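# Move filter cartridge from service panel into tray

## Task

Remove the round filter cartridge from the service panel and set it down on the tray's floor, lying on its side or standing upright; at the moment of the final release the cartridge must be above the tray, and the tray must remain flat on the table. Missing any one of these fails the job. The cartridge must stay in place by itself, not because the robot is holding it, so open the gripper and pull the arm away at the end.

## Robot and tools

Robot: two arms, left_arm and right_arm, each with a parallel two-finger gripper and a wrist camera. All positions use one shared scene frame. Its origin sits on the table top midway between the arms, +z is up, +x reaches out over the table, and left_arm is mounted on the +y side (base near (+0.025, +0.319, 0)); right_arm's base is near (-0.031, -0.311, 0). The names left and right say nothing about image sides. A gripper's fingers point along its own +z axis and close along its own y axis. The reported end_effector_position is the spot between the finger pads, roughly 1 cm short of the fingertips.

Command row: every row is 16 plain numbers, always for both arms even if one stays still: x, y, z, qw, qx, qy, qz, opening for left_arm, then the same eight for right_arm. x, y, z are an absolute target position in metres in the scene frame; qw, qx, qy, qz are an absolute target orientation quaternion, w first, in the scene frame. opening runs from -1 (closed) to +1 (fully open, 0.094 m). To keep an arm still, resend exactly the pose from the latest result before it stopped, plus its desired opening; to keep an orientation fixed, repeat the same quaternion in every row rather than copying a possibly drifted reported one.

execute_actions(actions): a list of actions; each action is a list of up to 15 rows, one row per 1/30 s control step, and if fewer rows are given the last is held to fill 15 steps. An empty list just returns state and images. A target more than 0.6 m from the gripper's current position along any of that gripper's axes gets the action refused for both arms; if the first action fails this against the last reported state, or anything is malformed, nothing runs. Each step the target is clipped to within 70 mm and 16 degrees of the measured pose, so long travel takes several actions; position wins over orientation if both cannot be met.

move(target, speed, blocking): target is one 16-number row of absolute poses; each gripper travels a straight line to it, both ending together, lasting 0.5 to 10 s. speed is the path's top speed in m/s, 0.002 to 0.5 (default 0.25); rotation is capped at twice that in rad/s. Paths ignore obstacles and the other arm; grippers lag, stray, and may overshoot the speed, particularly with a nearly straight arm. Faster contact hits harder, and a target set deeper past contact presses harder. The opening is applied at the start. With blocking=false the result comes after 0.5 s while motion continues; check with wait(0), and call wait or stop before sending new rows or moves. The result adds a move: line giving the ending (done, off_target, moving, held, fault), the limits that acted (paced means the sent pose was clipped; held means a check blocked steps, after which the arm may race), and each gripper's distance from its target.

wait(seconds): 0 to 10 s, arms hold their last command; returns early if a running move finishes. stop(): brakes a running move, needing room if fast; fingers keep moving. zoom_image(camera, region): enlarges [x0, y0, x1, y1] pixels (at most 504 by 504) from cam_high, cam_low, cam_left_wrist or cam_right_wrist, all 672x504. show_instructions(): shows the reference pages. read_manual(section): licence text only. finished_scene(scene): ends the current scene, pass its number; irreversible, and the goal must already hold.

Results: a state line left_arm: ... | right_arm: ... gives each gripper's position and quaternion; printed positions can be somewhat off, more at long reach, and arms usually stop a centimetre or more from the command, typically low. Hand target lines show what the controller is now driving toward. Step readings list positions at some steps; HELD marks steps where an arm's command was held back. A pose unreachable line means the clearance check altered or blocked that arm's command. grip_measured is the measured finger opening on the command scale (the last Joint positions number is the opening in metres), possibly off by about 1 mm. To hold something, command roughly 0.03 below grip_measured; smaller margins grip more lightly. Pad force tops out around 50 to 62 N, weaker on very thin parts. FAULT lines report arm stops; MOTOR HOT warns from 85 °C and at 100 °C the arm drops everything (OVER-TEMPERATURE FAULT), so avoid long loaded holds.

Joint ranges (rad): waist -2.880 to 2.880, shoulder 0 to 3.142, elbow 0 to 3.019, wrist pitch -1.693 to 1.571, wrist yaw -1.571 to 1.571, wrist roll -2.094 to 2.094.

Cautions: the robot keeps executing its last command while you compose replies. Never let the arms collide or push on each other. Do not drop, slam or shove objects hard, and never knock anything off the table. Loose items may occasionally be nudged by an outside push. Keep the tray level, release the cartridge above it, then open and withdraw.

Each tool is called after "Request:" by a JSON object that holds its "op" and its "data", one argument or row to a line.

## Session

Request:
{"op": "execute_actions", "data": {
  "actions": []
}}

Request:
{"op": "show_instructions", "data": {

}}

Scene clock: 0.00 s.
left_arm: end_effector_position=(+0.5347, +0.4119, +0.4829) grip_measured=+1.000 end_effector_quat_wxyz=(+0.699, -0.061, +0.709, +0.068) | right_arm: end_effector_position=(+0.0235, -0.5541, +0.2481) grip_measured=+1.000 end_effector_quat_wxyz=(+0.539, +0.570, +0.615, -0.080)
Joint positions: left_arm=[ 0.003  1.043  1.028  0.002 -0.002  0.011  0.094] | right_arm=[-2.079  0.36   0.461 -0.805 -0.891  0.016  0.094]
Joint velocities: left_arm=[-0.015 -0.005 -0.007 -0.007 -0.037  0.007  0.   ] | right_arm=[-0.015 -0.015  0.007 -0.007  0.081 -0.007  0.   ]
Hand target (left_arm): +0.536, +0.412, +0.497; +0.707, -0.060, +0.701, +0.069
Hand target (right_arm): +0.023, -0.557, +0.265; +0.544, +0.561, +0.617, -0.094

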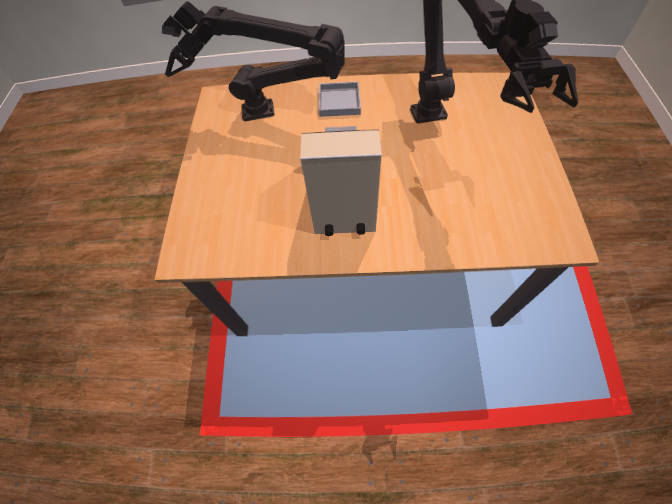

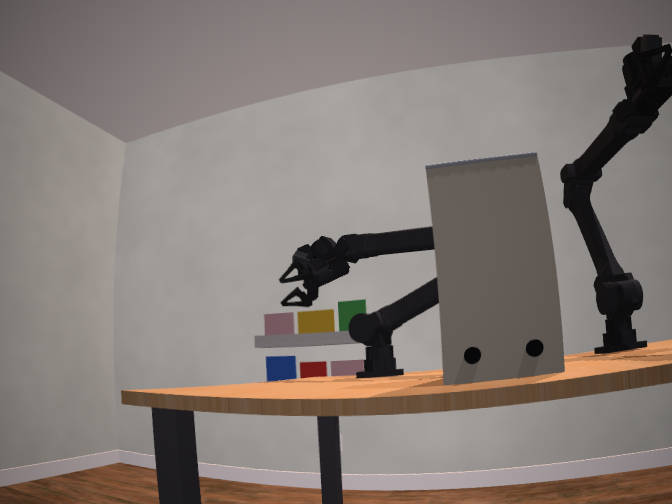

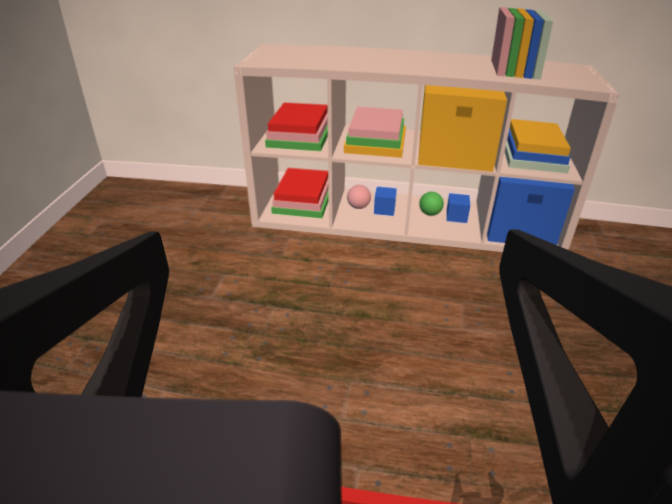

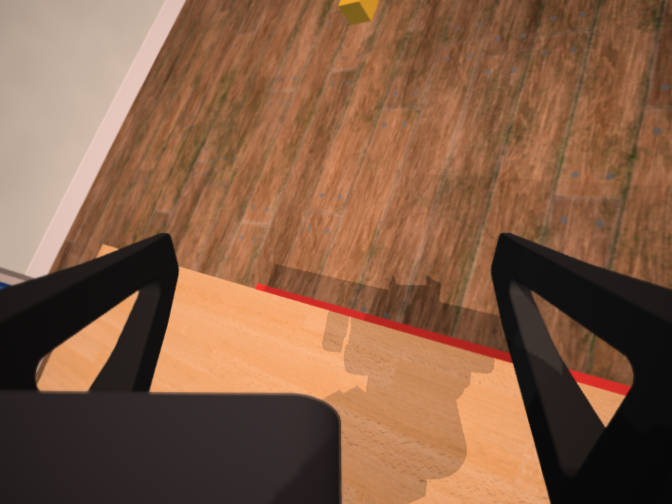

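Reference images for this scene: manual page 1, manual page 2, manual page 3, manual page 4, manual page 5, manual page 6, manual page 7.

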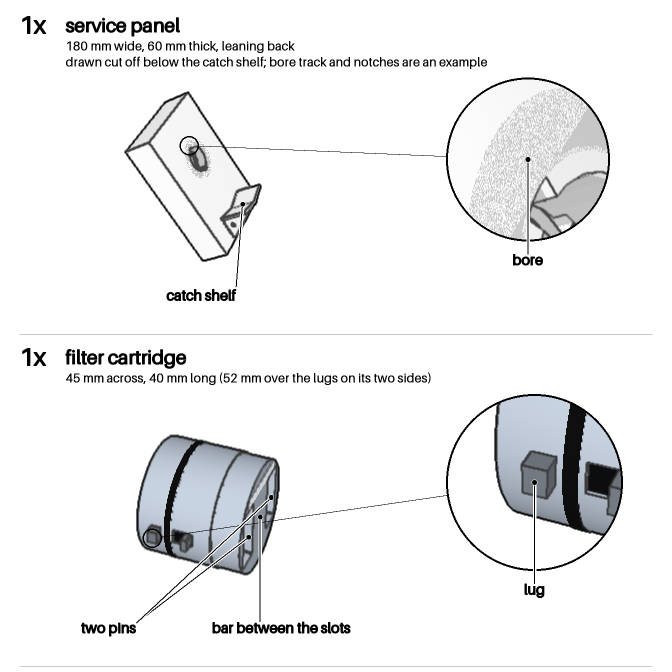

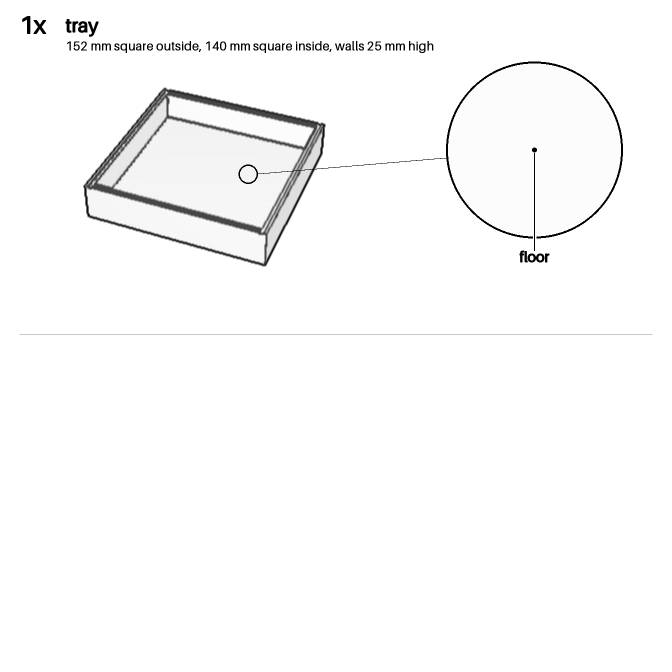

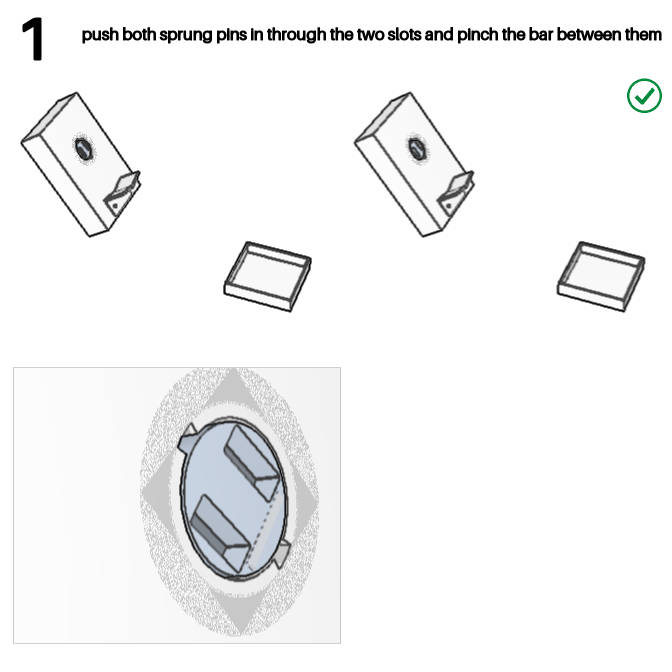

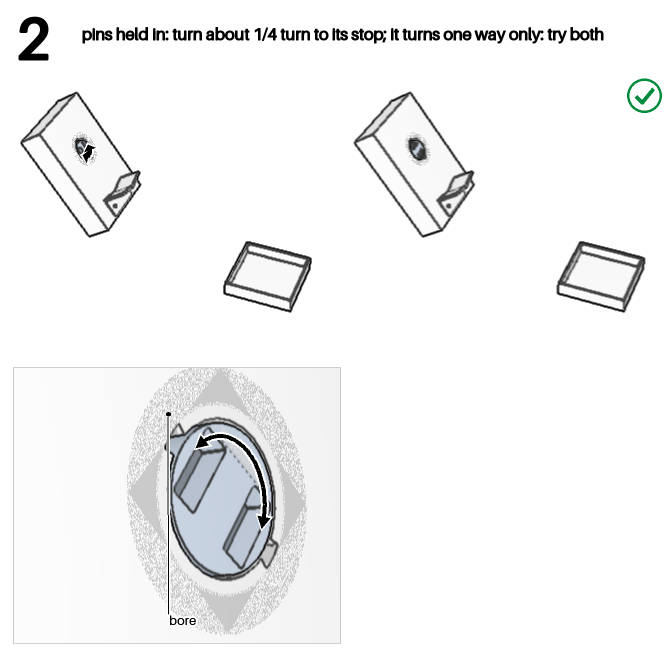

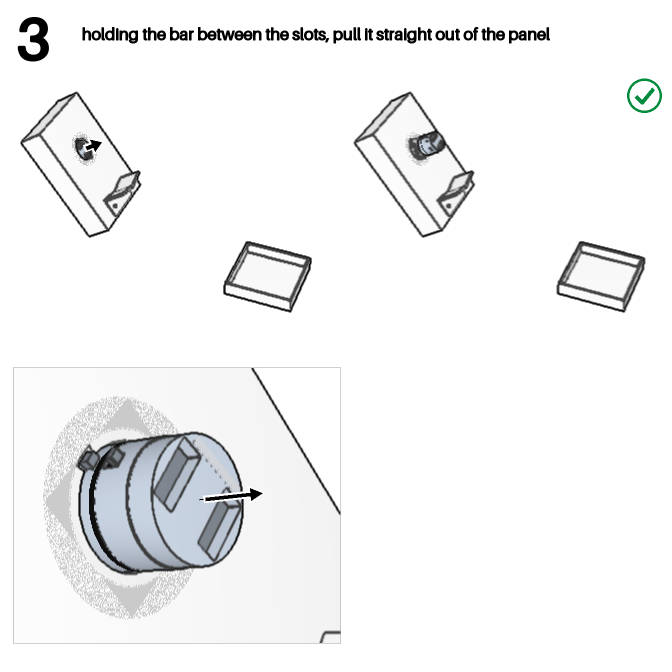

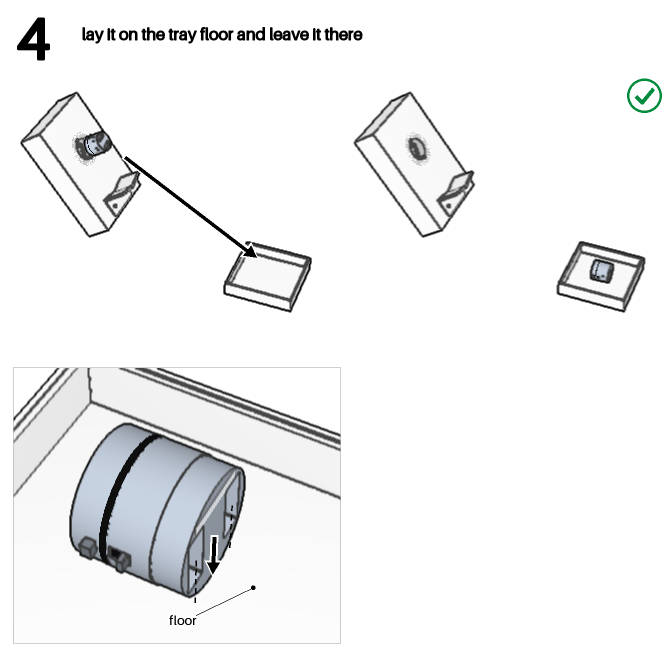

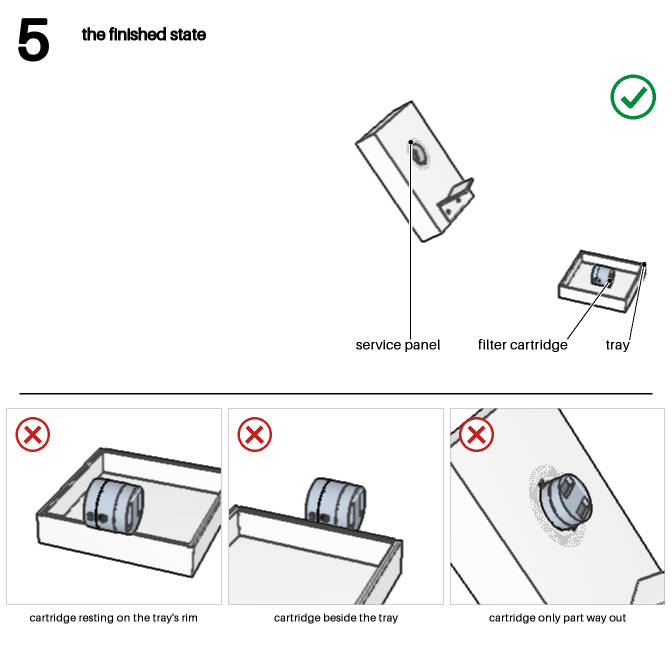

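Request:
{"op": "move", "data": {
  "target": [0.29,0.10,0.35,0.492,0.150,0.853,-0.087,-0.575,0.27,-0.62,0.30,0.539,0.57,0.615,-0.08,-0.575],
  "speed": 0.3
}}

Scene clock: 2.40 s.
left_arm: end_effector_position=(+0.2916, +0.0979, +0.3587) grip_measured=-0.573 end_effector_quat_wxyz=(+0.502, +0.157, +0.845, -0.095) | right_arm: end_effector_position=(+0.2587, -0.6103, +0.2607) grip_measured=-0.572 end_effector_quat_wxyz=(+0.507, +0.577, +0.635, -0.081)
Joint positions: left_arm=[-1.1    0.675  0.834 -0.727 -0.478 -0.29   0.02 ] | right_arm=[-0.91   0.868  0.641 -0.27   0.135  0.652  0.02 ]
Joint velocities: left_arm=[-0.005  0.015 -0.012 -0.017 -0.095 -0.007  0.   ] | right_arm=[-0.005 -0.005  0.002 -0.027  0.007 -0.007  0.   ]
Hand target (left_arm): +0.292, +0.101, +0.350; +0.495, +0.153, +0.851, -0.088
Hand target (right_arm): +0.269, -0.619, +0.299; +0.539, +0.570, +0.615, -0.079
Off the commanded pose (left_arm): 0.009 m, 2 deg.
Off the commanded pose (right_arm): 0.042 m, 4 deg.
move: off_target (right_arm)

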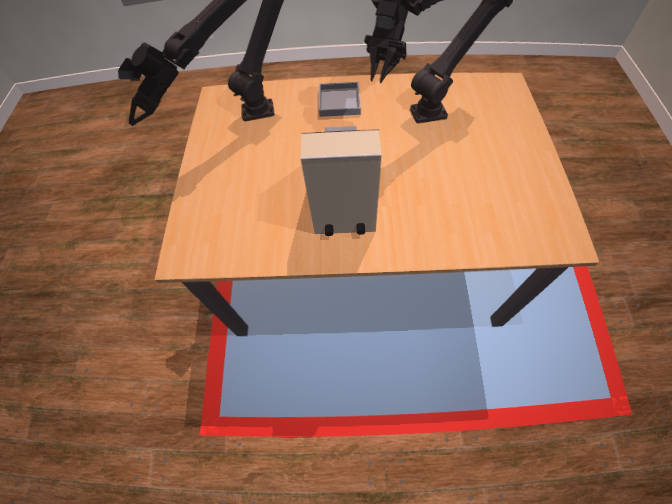

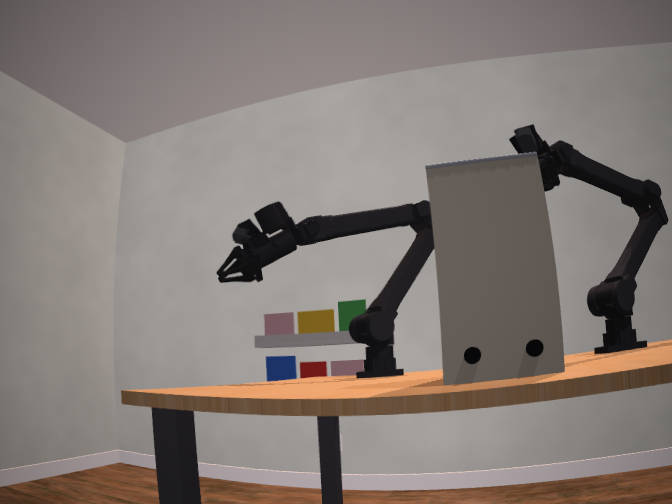

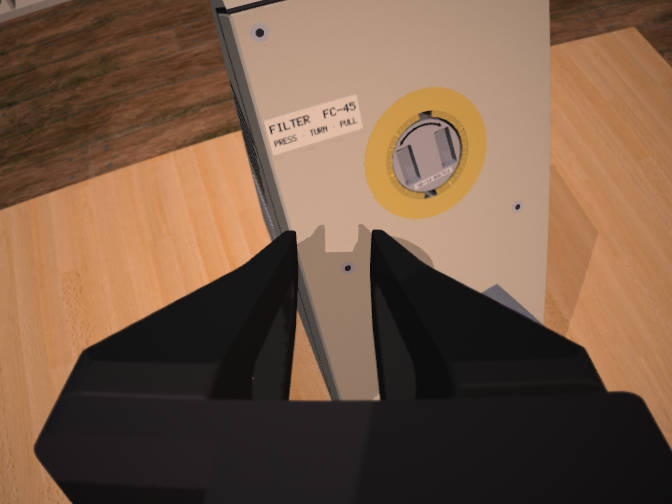

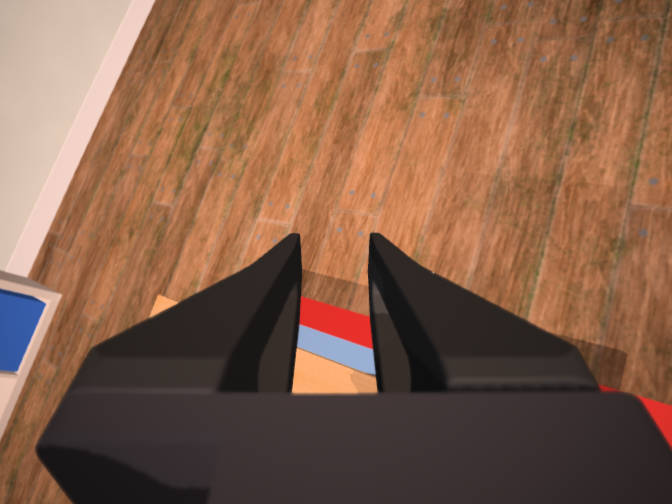

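Request:
{"op": "move", "data": {
  "target": [0.33,-0.008,0.315,0.4445,-0.078,0.8915,-0.039,-0.575,0.2587,-0.6103,0.2607,0.507,0.577,0.635,-0.081,-0.575],
  "speed": 0.25
}}

Request:
{"op": "move", "data": {
  "target": [0.35,0.002,0.268,0.4445,-0.078,0.8915,-0.039,-0.575,0.2587,-0.6103,0.2607,0.507,0.577,0.635,-0.081,-0.575],
  "speed": 0.08
}}

Scene clock: 4.57 s.
left_arm: end_effector_position=(+0.3258, +0.0064, +0.2883) grip_measured=-0.573 end_effector_quat_wxyz=(+0.434, -0.066, +0.899, -0.017) | right_arm: end_effector_position=(+0.2587, -0.6103, +0.2607) grip_measured=-0.572 end_effector_quat_wxyz=(+0.507, +0.577, +0.635, -0.081)
Joint positions: left_arm=[-1.265  1.188  1.066 -0.949 -0.782 -1.024  0.02 ] | right_arm=[-0.91   0.868  0.641 -0.27   0.135  0.652  0.02 ]
Joint velocities: left_arm=[-0.005 -0.015 -0.017  0.007 -0.037 -0.037 -0.   ] | right_arm=[-0.005 -0.005 -0.002  0.027 -0.051  0.007  0.   ]
Hand target (left_arm): +0.329, -0.006, +0.316; +0.443, -0.077, +0.892, -0.040
Hand target (right_arm): +0.259, -0.610, +0.261; +0.507, +0.577, +0.635, -0.081
Off the commanded pose (left_arm): 0.031 m, 3 deg.
Off the commanded pose (right_arm): 0.000 m, 0 deg.
move: off_target (left_arm)

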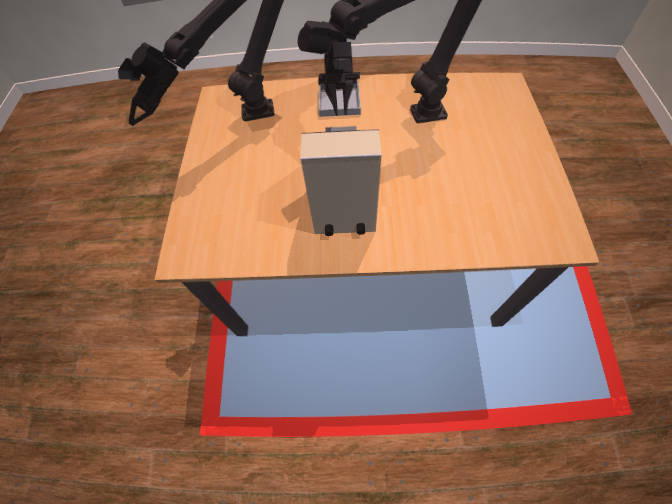

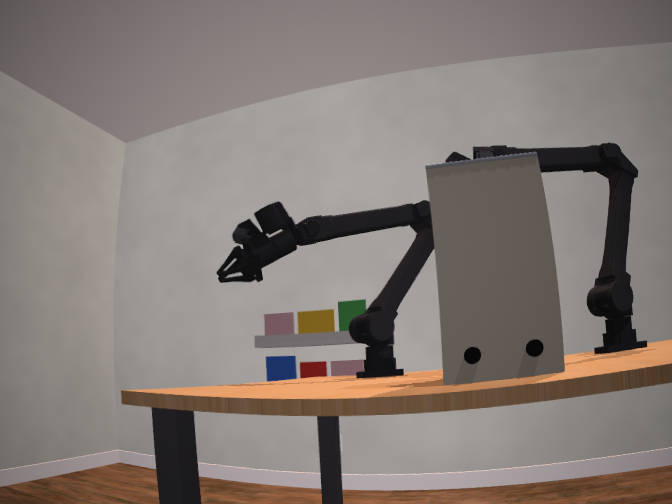

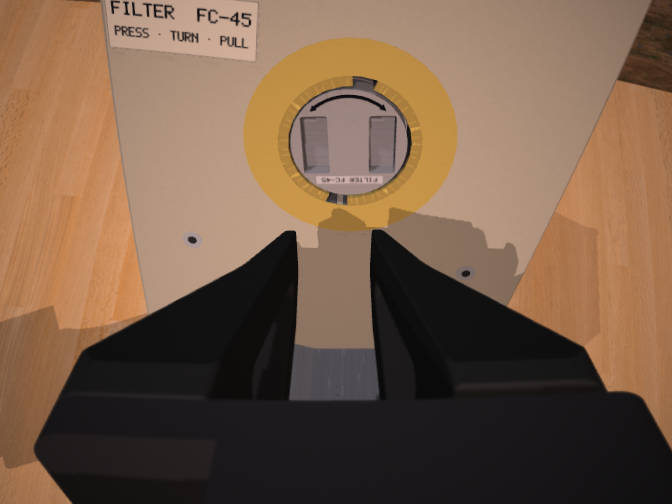

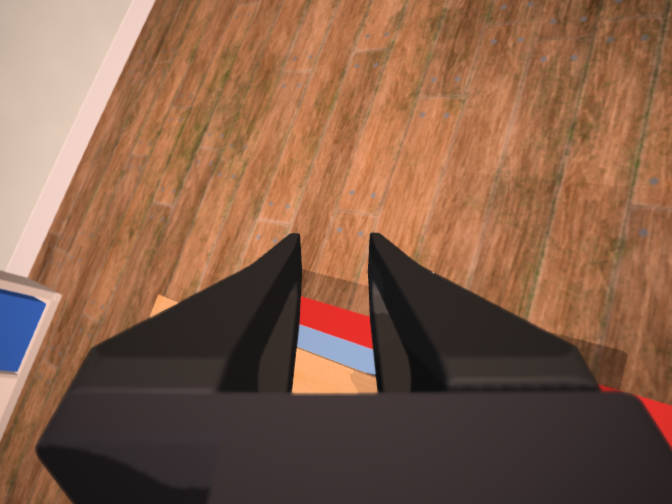

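Scene clock: 5.37 s.
left_arm: end_effector_position=(+0.3482, +0.0015, +0.2808) grip_measured=-0.573 end_effector_quat_wxyz=(+0.449, -0.084, +0.888, -0.047) | right_arm: end_effector_position=(+0.2587, -0.6103, +0.2607) grip_measured=-0.572 end_effector_quat_wxyz=(+0.507, +0.577, +0.635, -0.081)
Joint positions: left_arm=[-1.219  1.198  1.028 -0.791 -0.763 -0.979  0.02 ] | right_arm=[-0.91   0.868  0.641 -0.27   0.135  0.652  0.02 ]
Joint velocities: left_arm=[-0.005 -0.015 -0.002  0.007  0.051  0.022 -0.001] | right_arm=[ 0.005 -0.005  0.002  0.007 -0.095 -0.007 -0.001]
Hand target (left_arm): +0.350, +0.002, +0.268; +0.444, -0.078, +0.892, -0.039
Hand target (right_arm): +0.259, -0.610, +0.261; +0.507, +0.577, +0.635, -0.081
Off the commanded pose (left_arm): 0.013 m, 1 deg.
Off the commanded pose (right_arm): 0.000 m, 0 deg.
move: off_target (left_arm)

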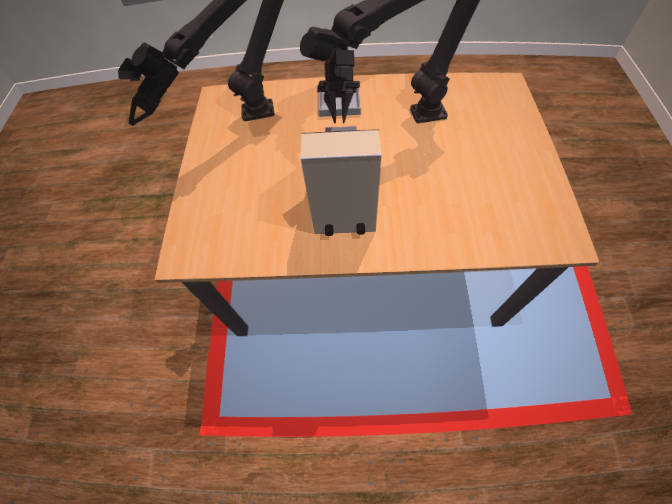

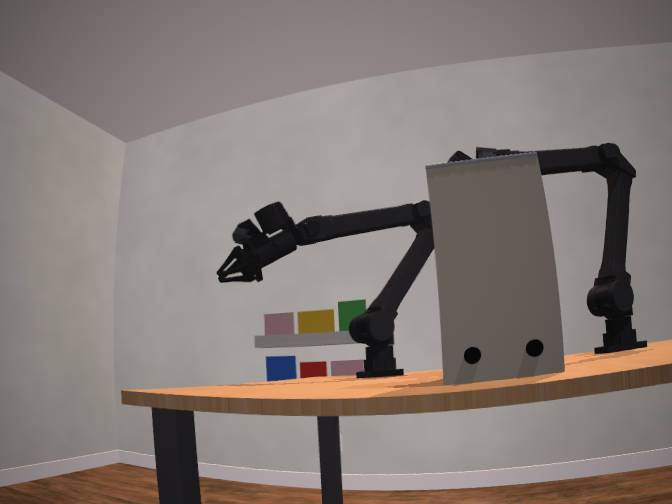

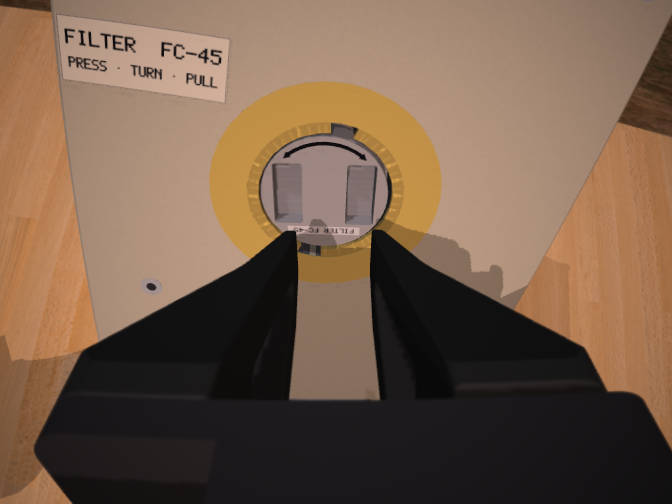

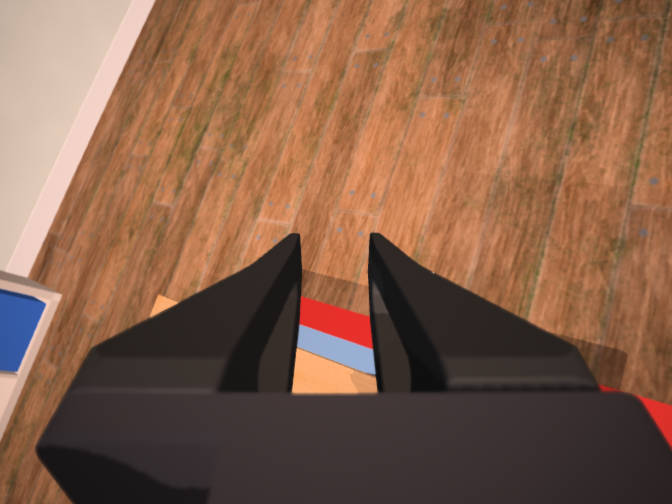

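Request:
{"op": "move", "data": {
  "target": [0.3724,0.0055,0.2457,0.445,-0.0585,0.893,-0.029,-0.575,0.2587,-0.6103,0.2607,0.507,0.577,0.635,-0.081,-0.575],
  "speed": 0.04
}}

Scene clock: 7.23 s.
left_arm: end_effector_position=(+0.3701, +0.0038, +0.2595) grip_measured=-0.573 end_effector_quat_wxyz=(+0.450, -0.064, +0.890, -0.038) | right_arm: end_effector_position=(+0.2587, -0.6103, +0.2607) grip_measured=-0.572 end_effector_quat_wxyz=(+0.507, +0.577, +0.635, -0.081)
Joint positions: left_arm=[-1.165  1.229  0.992 -0.681 -0.73  -0.874  0.02 ] | right_arm=[-0.91   0.868  0.641 -0.27   0.135  0.652  0.02 ]
Joint velocities: left_arm=[-0.015  0.005 -0.002  0.017  0.051  0.037  0.001] | right_arm=[ 0.005  0.005  0.022 -0.002 -0.066 -0.007  0.   ]
Hand target (left_arm): +0.372, +0.006, +0.246; +0.445, -0.059, +0.893, -0.029
Hand target (right_arm): +0.259, -0.610, +0.261; +0.507, +0.577, +0.635, -0.081
Off the commanded pose (left_arm): 0.014 m, 1 deg.
Off the commanded pose (right_arm): 0.000 m, 0 deg.
move: off_target (left_arm)

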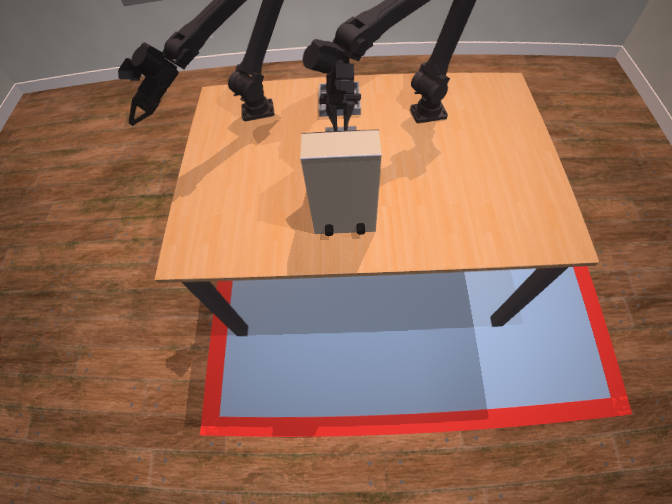

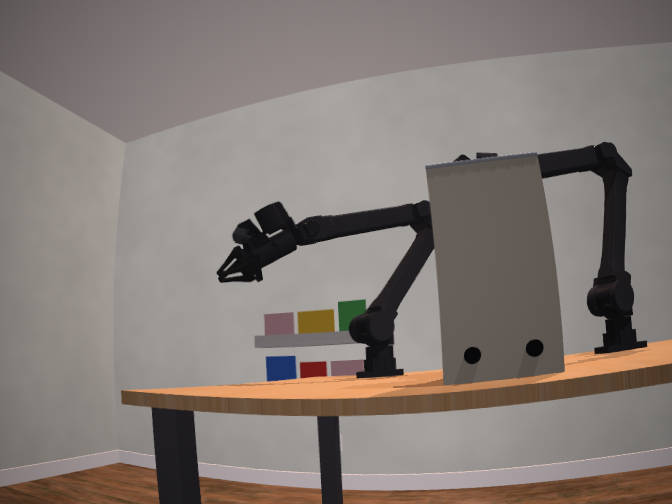

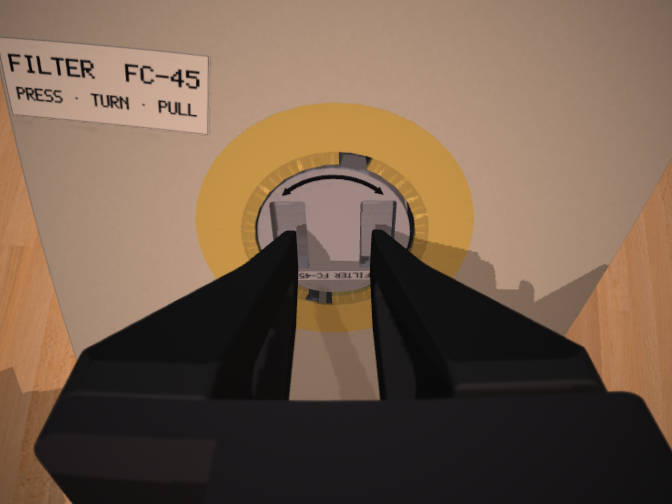

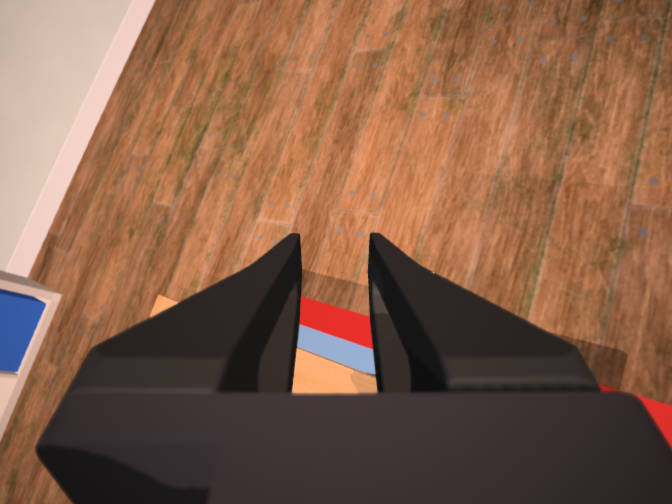

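Well aligned. Insert.

Request:
{"op": "execute_actions", "data": {
  "actions": [
    [[0.3744,0.006,0.2442,0.445,-0.062,0.893,-0.031,-0.58,0.2587,-0.6103,0.2607,0.507,0.577,0.635,-0.081,-0.575],[0.3774,0.006,0.242,0.445,-0.062,0.893,-0.031,-0.58,0.2587,-0.6103,0.2607,0.507,0.577,0.635,-0.081,-0.575]],
    [[0.380,0.006,0.240,0.445,-0.062,0.893,-0.031,-0.59,0.2587,-0.6103,0.2607,0.507,0.577,0.635,-0.081,-0.575],[0.3824,0.006,0.2383,0.445,-0.062,0.893,-0.031,-0.59,0.2587,-0.6103,0.2607,0.507,0.577,0.635,-0.081,-0.575]],
    [[0.389,0.007,0.233,0.445,-0.062,0.893,-0.031,-0.6,0.2587,-0.6103,0.2607,0.507,0.577,0.635,-0.081,-0.575]],
    [[0.396,0.008,0.226,0.445,-0.062,0.893,-0.031,-0.6,0.2587,-0.6103,0.2607,0.507,0.577,0.635,-0.081,-0.575]],
    [[0.400,0.009,0.221,0.445,-0.062,0.893,-0.031,-0.61,0.2587,-0.6103,0.2607,0.507,0.577,0.635,-0.081,-0.575]]
  ]
}}

Scene clock: 10.13 s.
left_arm: end_effector_position=(+0.3855, +0.0022, +0.2488) grip_measured=-0.607 end_effector_quat_wxyz=(+0.455, -0.060, +0.887, -0.049) | right_arm: end_effector_position=(+0.2587, -0.6103, +0.2607) grip_measured=-0.572 end_effector_quat_wxyz=(+0.507, +0.577, +0.635, -0.081)
Joint positions: left_arm=[-1.131  1.249  0.967 -0.582 -0.701 -0.822  0.018] | right_arm=[-0.91   0.868  0.641 -0.27   0.135  0.652  0.02 ]
Joint velocities: left_arm=[-0.015 -0.015  0.002 -0.012  0.066 -0.037 -0.001] | right_arm=[-0.005  0.005 -0.022 -0.002 -0.022 -0.037 -0.   ]
Hand target (left_arm): +0.398, +0.010, +0.222; +0.444, -0.062, +0.893, -0.031
Hand target (right_arm): +0.259, -0.610, +0.261; +0.507, +0.577, +0.635, -0.081
Off the commanded pose (left_arm): 0.032 m, 2 deg.
Off the commanded pose (right_arm): 0.000 m, 0 deg.
Step readings (end_effector_position; steps 1 to 15: 1st action; 16 to 30: 2nd action; 31 to 45: 3rd action; 46 to 60: 4th action; 61 to 75: 5th action):
0: left_arm (+0.3701, +0.0038, +0.2596) | right_arm (+0.2587, -0.6103, +0.2607)
1: left_arm (+0.3703, +0.0035, +0.2596) | right_arm (+0.2587, -0.6103, +0.2607)
2: left_arm (+0.3706, +0.0029, +0.2593) | right_arm (+0.2587, -0.6103, +0.2607)
4: left_arm (+0.3727, +0.0027, +0.2592) | right_arm (+0.2587, -0.6103, +0.2607)
8: left_arm (+0.3753, +0.0043, +0.2571) | right_arm (+0.2587, -0.6103, +0.2607)
15: left_arm (+0.3755, +0.0042, +0.2564) | right_arm (+0.2587, -0.6103, +0.2607)
16: left_arm (+0.3757, +0.0039, +0.2562) | right_arm (+0.2587, -0.6103, +0.2607)
17: left_arm (+0.3762, +0.0033, +0.2562) | right_arm (+0.2587, -0.6103, +0.2607)
19: left_arm (+0.3780, +0.0026, +0.2560) | right_arm (+0.2587, -0.6103, +0.2607)
23: left_arm (+0.3806, +0.0035, +0.2542) | right_arm (+0.2587, -0.6103, +0.2607)
30: left_arm (+0.3808, +0.0034, +0.2539) | right_arm (+0.2587, -0.6103, +0.2607)
31: left_arm (+0.3812, +0.0028, +0.2534) | right_arm (+0.2587, -0.6103, +0.2607)
32: left_arm (+0.3822, +0.0023, +0.2531) | right_arm (+0.2587, -0.6103, +0.2607)
34: left_arm (+0.3831, +0.0023, +0.2522) | right_arm (+0.2587, -0.6103, +0.2607)
38: left_arm (+0.3831, +0.0023, +0.2521) | right_arm (+0.2587, -0.6103, +0.2607)
45: left_arm (+0.3831, +0.0023, +0.2521) | right_arm (+0.2587, -0.6103, +0.2607)
46: left_arm (+0.3835, +0.0021, +0.2518) | right_arm (+0.2587, -0.6103, +0.2607)
47: left_arm (+0.3840, +0.0020, +0.2512) | right_arm (+0.2587, -0.6103, +0.2607)
49: left_arm (+0.3844, +0.0020, +0.2507) | right_arm (+0.2587, -0.6103, +0.2607)
53: left_arm (+0.3845, +0.0021, +0.2504) | right_arm (+0.2587, -0.6103, +0.2607)
60: left_arm (+0.3845, +0.0021, +0.2504) | right_arm (+0.2587, -0.6103, +0.2607)
61: left_arm (+0.3847, +0.0020, +0.2502) | right_arm (+0.2587, -0.6103, +0.2607)
62: left_arm (+0.3850, +0.0022, +0.2496) | right_arm (+0.2587, -0.6103, +0.2607)
64: left_arm (+0.3855, +0.0022, +0.2490) | right_arm (+0.2587, -0.6103, +0.2607)
68: left_arm (+0.3855, +0.0022, +0.2488) | right_arm (+0.2587, -0.6103, +0.2607)
75: end_effector_position above

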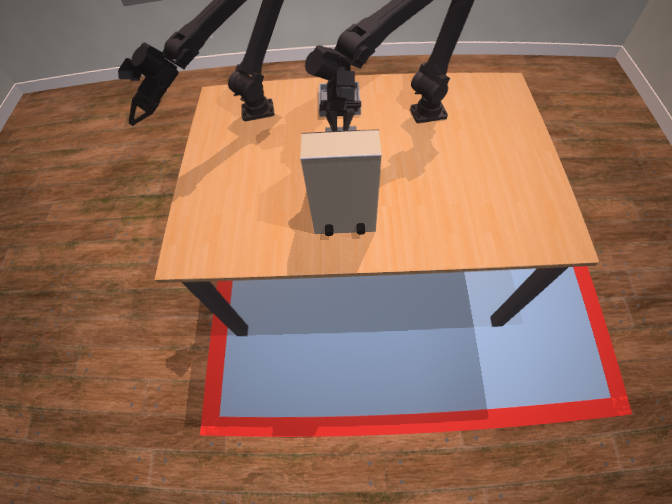

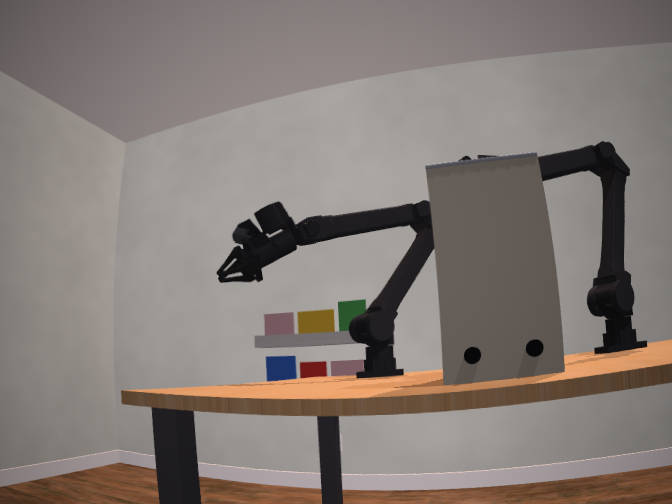

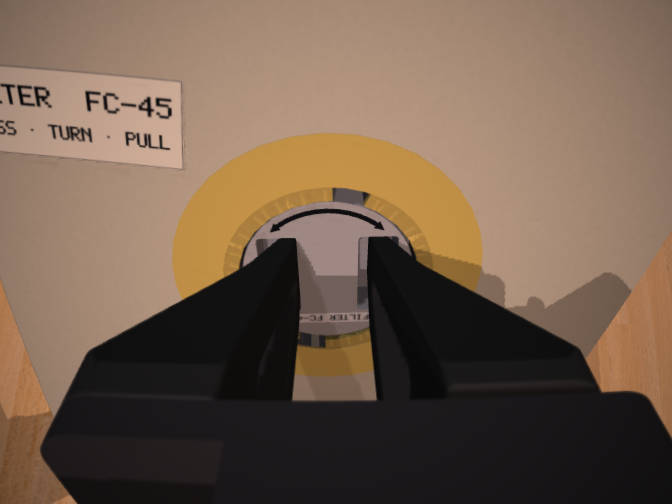

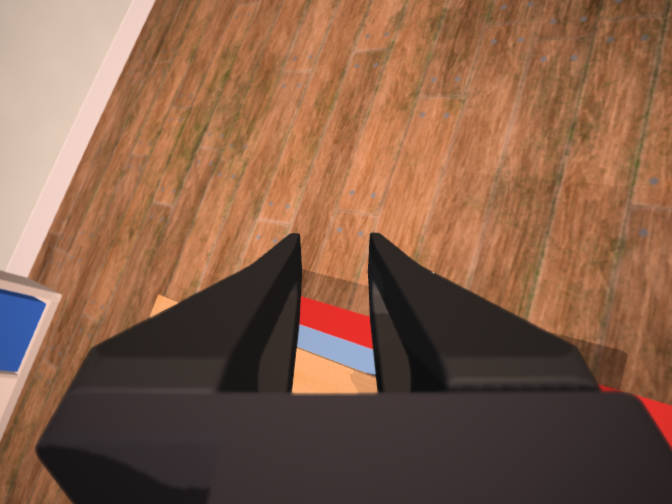

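Request:
{"op": "execute_actions", "data": {
  "actions": [
    [[0.403,0.014,0.216,0.445,-0.062,0.893,-0.031,-0.63,0.2587,-0.6103,0.2607,0.507,0.577,0.635,-0.081,-0.575]],
    [[0.403,0.012,0.218,0.445,-0.062,0.893,-0.031,-0.73,0.2587,-0.6103,0.2607,0.507,0.577,0.635,-0.081,-0.575]],
    [[0.398,0.007,0.232,0.45,0.031,0.892,0.016,-0.73,0.2587,-0.6103,0.2607,0.507,0.577,0.635,-0.081,-0.575]]
  ]
}}

Scene clock: 12.03 s.
left_arm: end_effector_position=(+0.3852, +0.0044, +0.2479) grip_measured=-0.705 end_effector_quat_wxyz=(+0.459, -0.025, +0.887, -0.036) | right_arm: end_effector_position=(+0.2587, -0.6103, +0.2607) grip_measured=-0.572 end_effector_quat_wxyz=(+0.507, +0.577, +0.635, -0.081)
Joint positions: left_arm=[-1.128  1.239  0.952 -0.562 -0.695 -0.735  0.014] | right_arm=[-0.91   0.868  0.641 -0.27   0.135  0.652  0.02 ]
Joint velocities: left_arm=[-0.005 -0.005 -0.002 -0.002  0.007  0.051  0.   ] | right_arm=[ 0.005 -0.015  0.007 -0.002 -0.022 -0.007  0.   ]
Hand target (left_arm): +0.397, +0.008, +0.232; +0.448, +0.028, +0.893, +0.015
Hand target (right_arm): +0.259, -0.610, +0.261; +0.507, +0.577, +0.635, -0.081
Off the commanded pose (left_arm): 0.021 m, 9 deg.
Off the commanded pose (right_arm): 0.000 m, 0 deg.
Step readings (end_effector_position; steps 1 to 15: 1st action; 16 to 30: 2nd action; 31 to 45: 3rd action):
0: left_arm (+0.3855, +0.0022, +0.2488) | right_arm (+0.2587, -0.6103, +0.2607)
1: left_arm (+0.3855, +0.0026, +0.2483) | right_arm (+0.2587, -0.6103, +0.2607)
2: left_arm (+0.3853, +0.0027, +0.2484) | right_arm (+0.2587, -0.6103, +0.2607)
4: left_arm (+0.3853, +0.0029, +0.2485) | right_arm (+0.2587, -0.6103, +0.2607)
8: left_arm (+0.3853, +0.0027, +0.2485) | right_arm (+0.2587, -0.6103, +0.2607)
15: left_arm (+0.3852, +0.0028, +0.2484) | right_arm (+0.2587, -0.6103, +0.2607)
16: left_arm (+0.3856, +0.0034, +0.2486) | right_arm (+0.2587, -0.6103, +0.2607)
17: left_arm (+0.3854, +0.0038, +0.2483) | right_arm (+0.2587, -0.6103, +0.2607)
19: left_arm (+0.3854, +0.0037, +0.2483) | right_arm (+0.2587, -0.6103, +0.2607)
23: left_arm (+0.3854, +0.0037, +0.2483) | right_arm (+0.2587, -0.6103, +0.2607)
30: left_arm (+0.3854, +0.0037, +0.2483) | right_arm (+0.2587, -0.6103, +0.2607)
31: left_arm (+0.3853, +0.0043, +0.2481) | right_arm (+0.2587, -0.6103, +0.2607)
32: left_arm (+0.3852, +0.0044, +0.2479) | right_arm (+0.2587, -0.6103, +0.2607)
34: left_arm (+0.3852, +0.0044, +0.2479) | right_arm (+0.2587, -0.6103, +0.2607)
38: left_arm (+0.3852, +0.0044, +0.2479) | right_arm (+0.2587, -0.6103, +0.2607)
45: end_effector_position above

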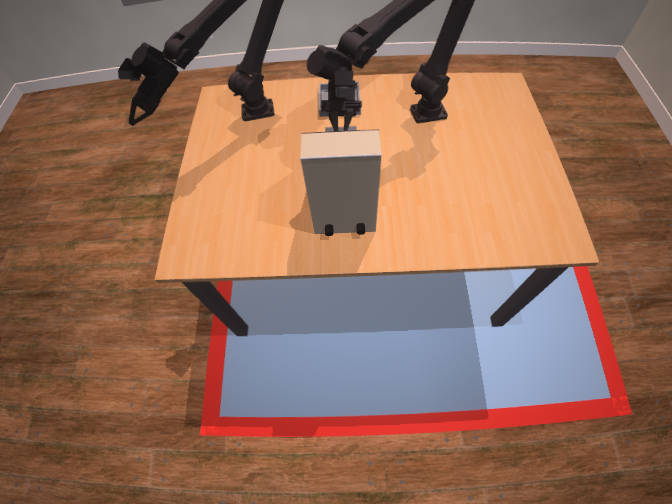

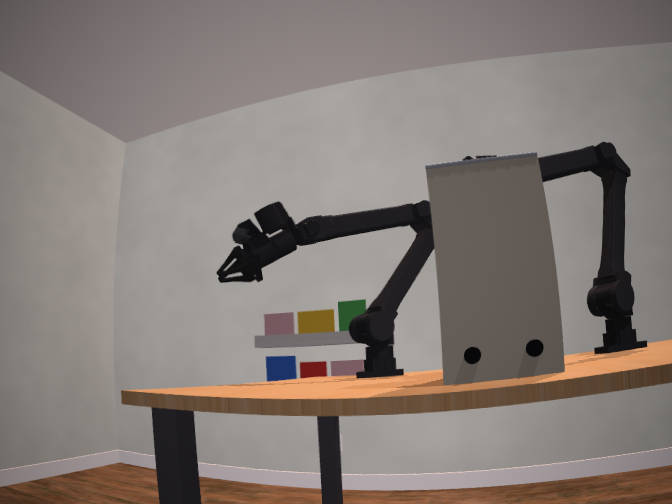

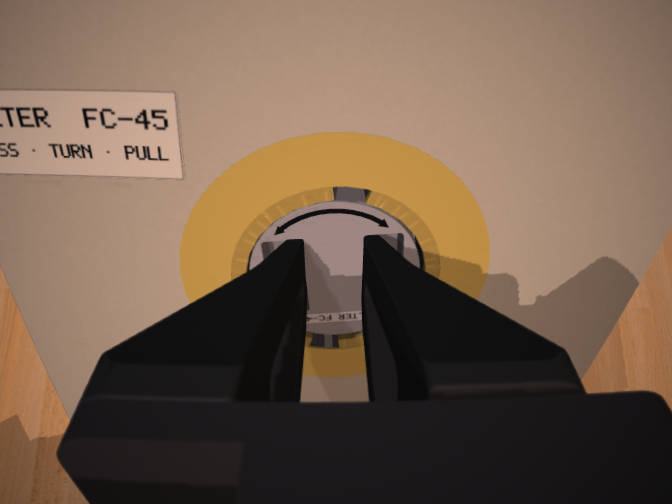

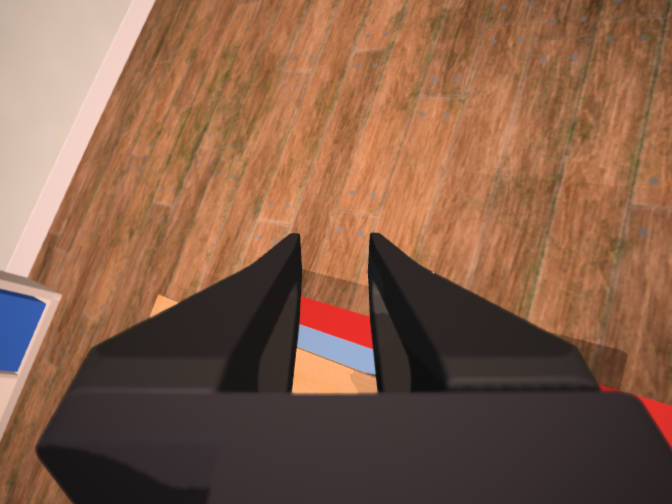

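Request:
{"op": "move", "data": {
  "target": [0.392,0.005,0.242,0.370,-0.512,0.731,-0.259,-0.75,0.2587,-0.6103,0.2607,0.507,0.577,0.635,-0.081,-0.575],
  "speed": 0.35
}}

Scene clock: 16.10 s.
left_arm: end_effector_position=(+0.3839, +0.0057, +0.2475) grip_measured=-0.704 end_effector_quat_wxyz=(+0.369, -0.504, +0.731, -0.276) | right_arm: end_effector_position=(+0.2587, -0.6103, +0.2607) grip_measured=-0.572 end_effector_quat_wxyz=(+0.507, +0.577, +0.635, -0.081)
Joint positions: left_arm=[-1.131  1.239  0.952 -0.571 -0.705 -1.889  0.014] | right_arm=[-0.91   0.868  0.641 -0.27   0.135  0.652  0.02 ]
Joint velocities: left_arm=[-0.005 -0.015 -0.017 -0.007  0.095 -0.022 -0.   ] | right_arm=[-0.005 -0.005  0.002 -0.007  0.022  0.037  0.   ]
Hand target (left_arm): +0.392, +0.005, +0.242; +0.370, -0.512, +0.731, -0.259
Hand target (right_arm): +0.259, -0.610, +0.261; +0.507, +0.577, +0.635, -0.081
Off the commanded pose (left_arm): 0.010 m, 2 deg.
Off the commanded pose (right_arm): 0.000 m, 0 deg.
move: done

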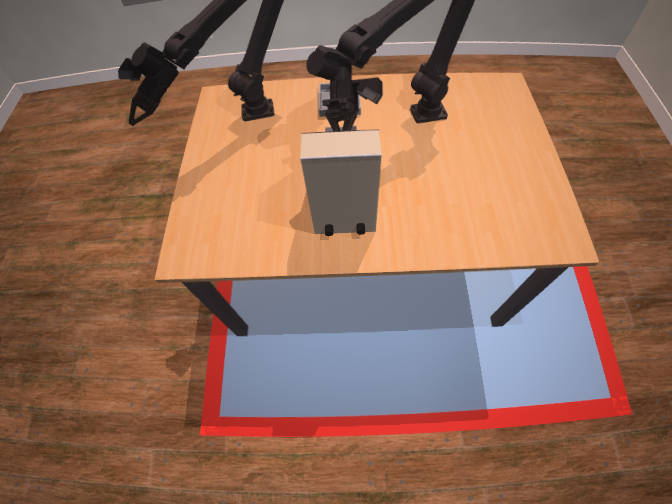

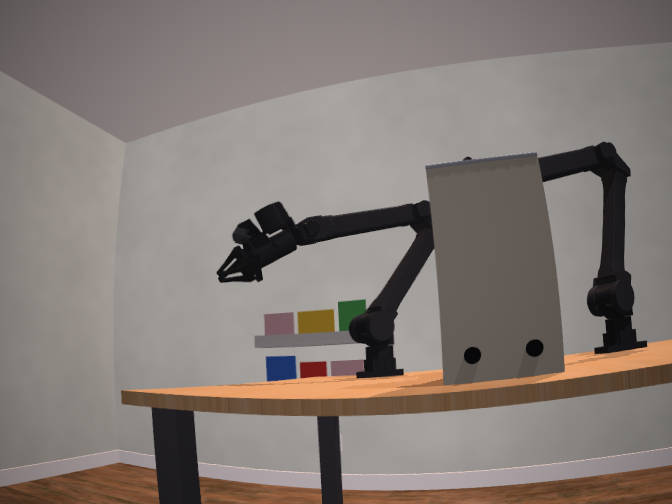

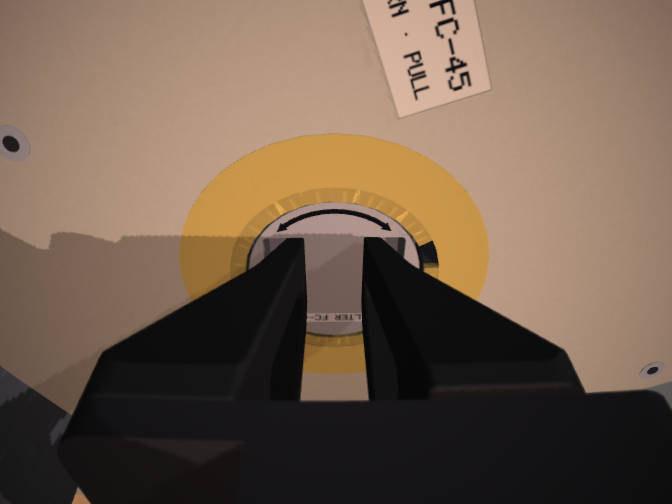

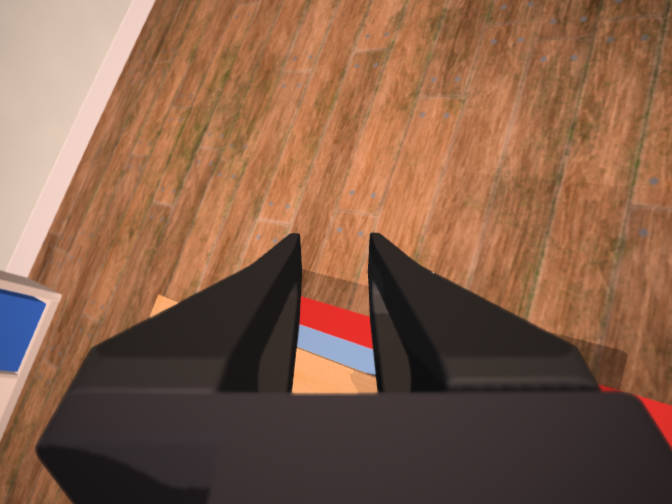

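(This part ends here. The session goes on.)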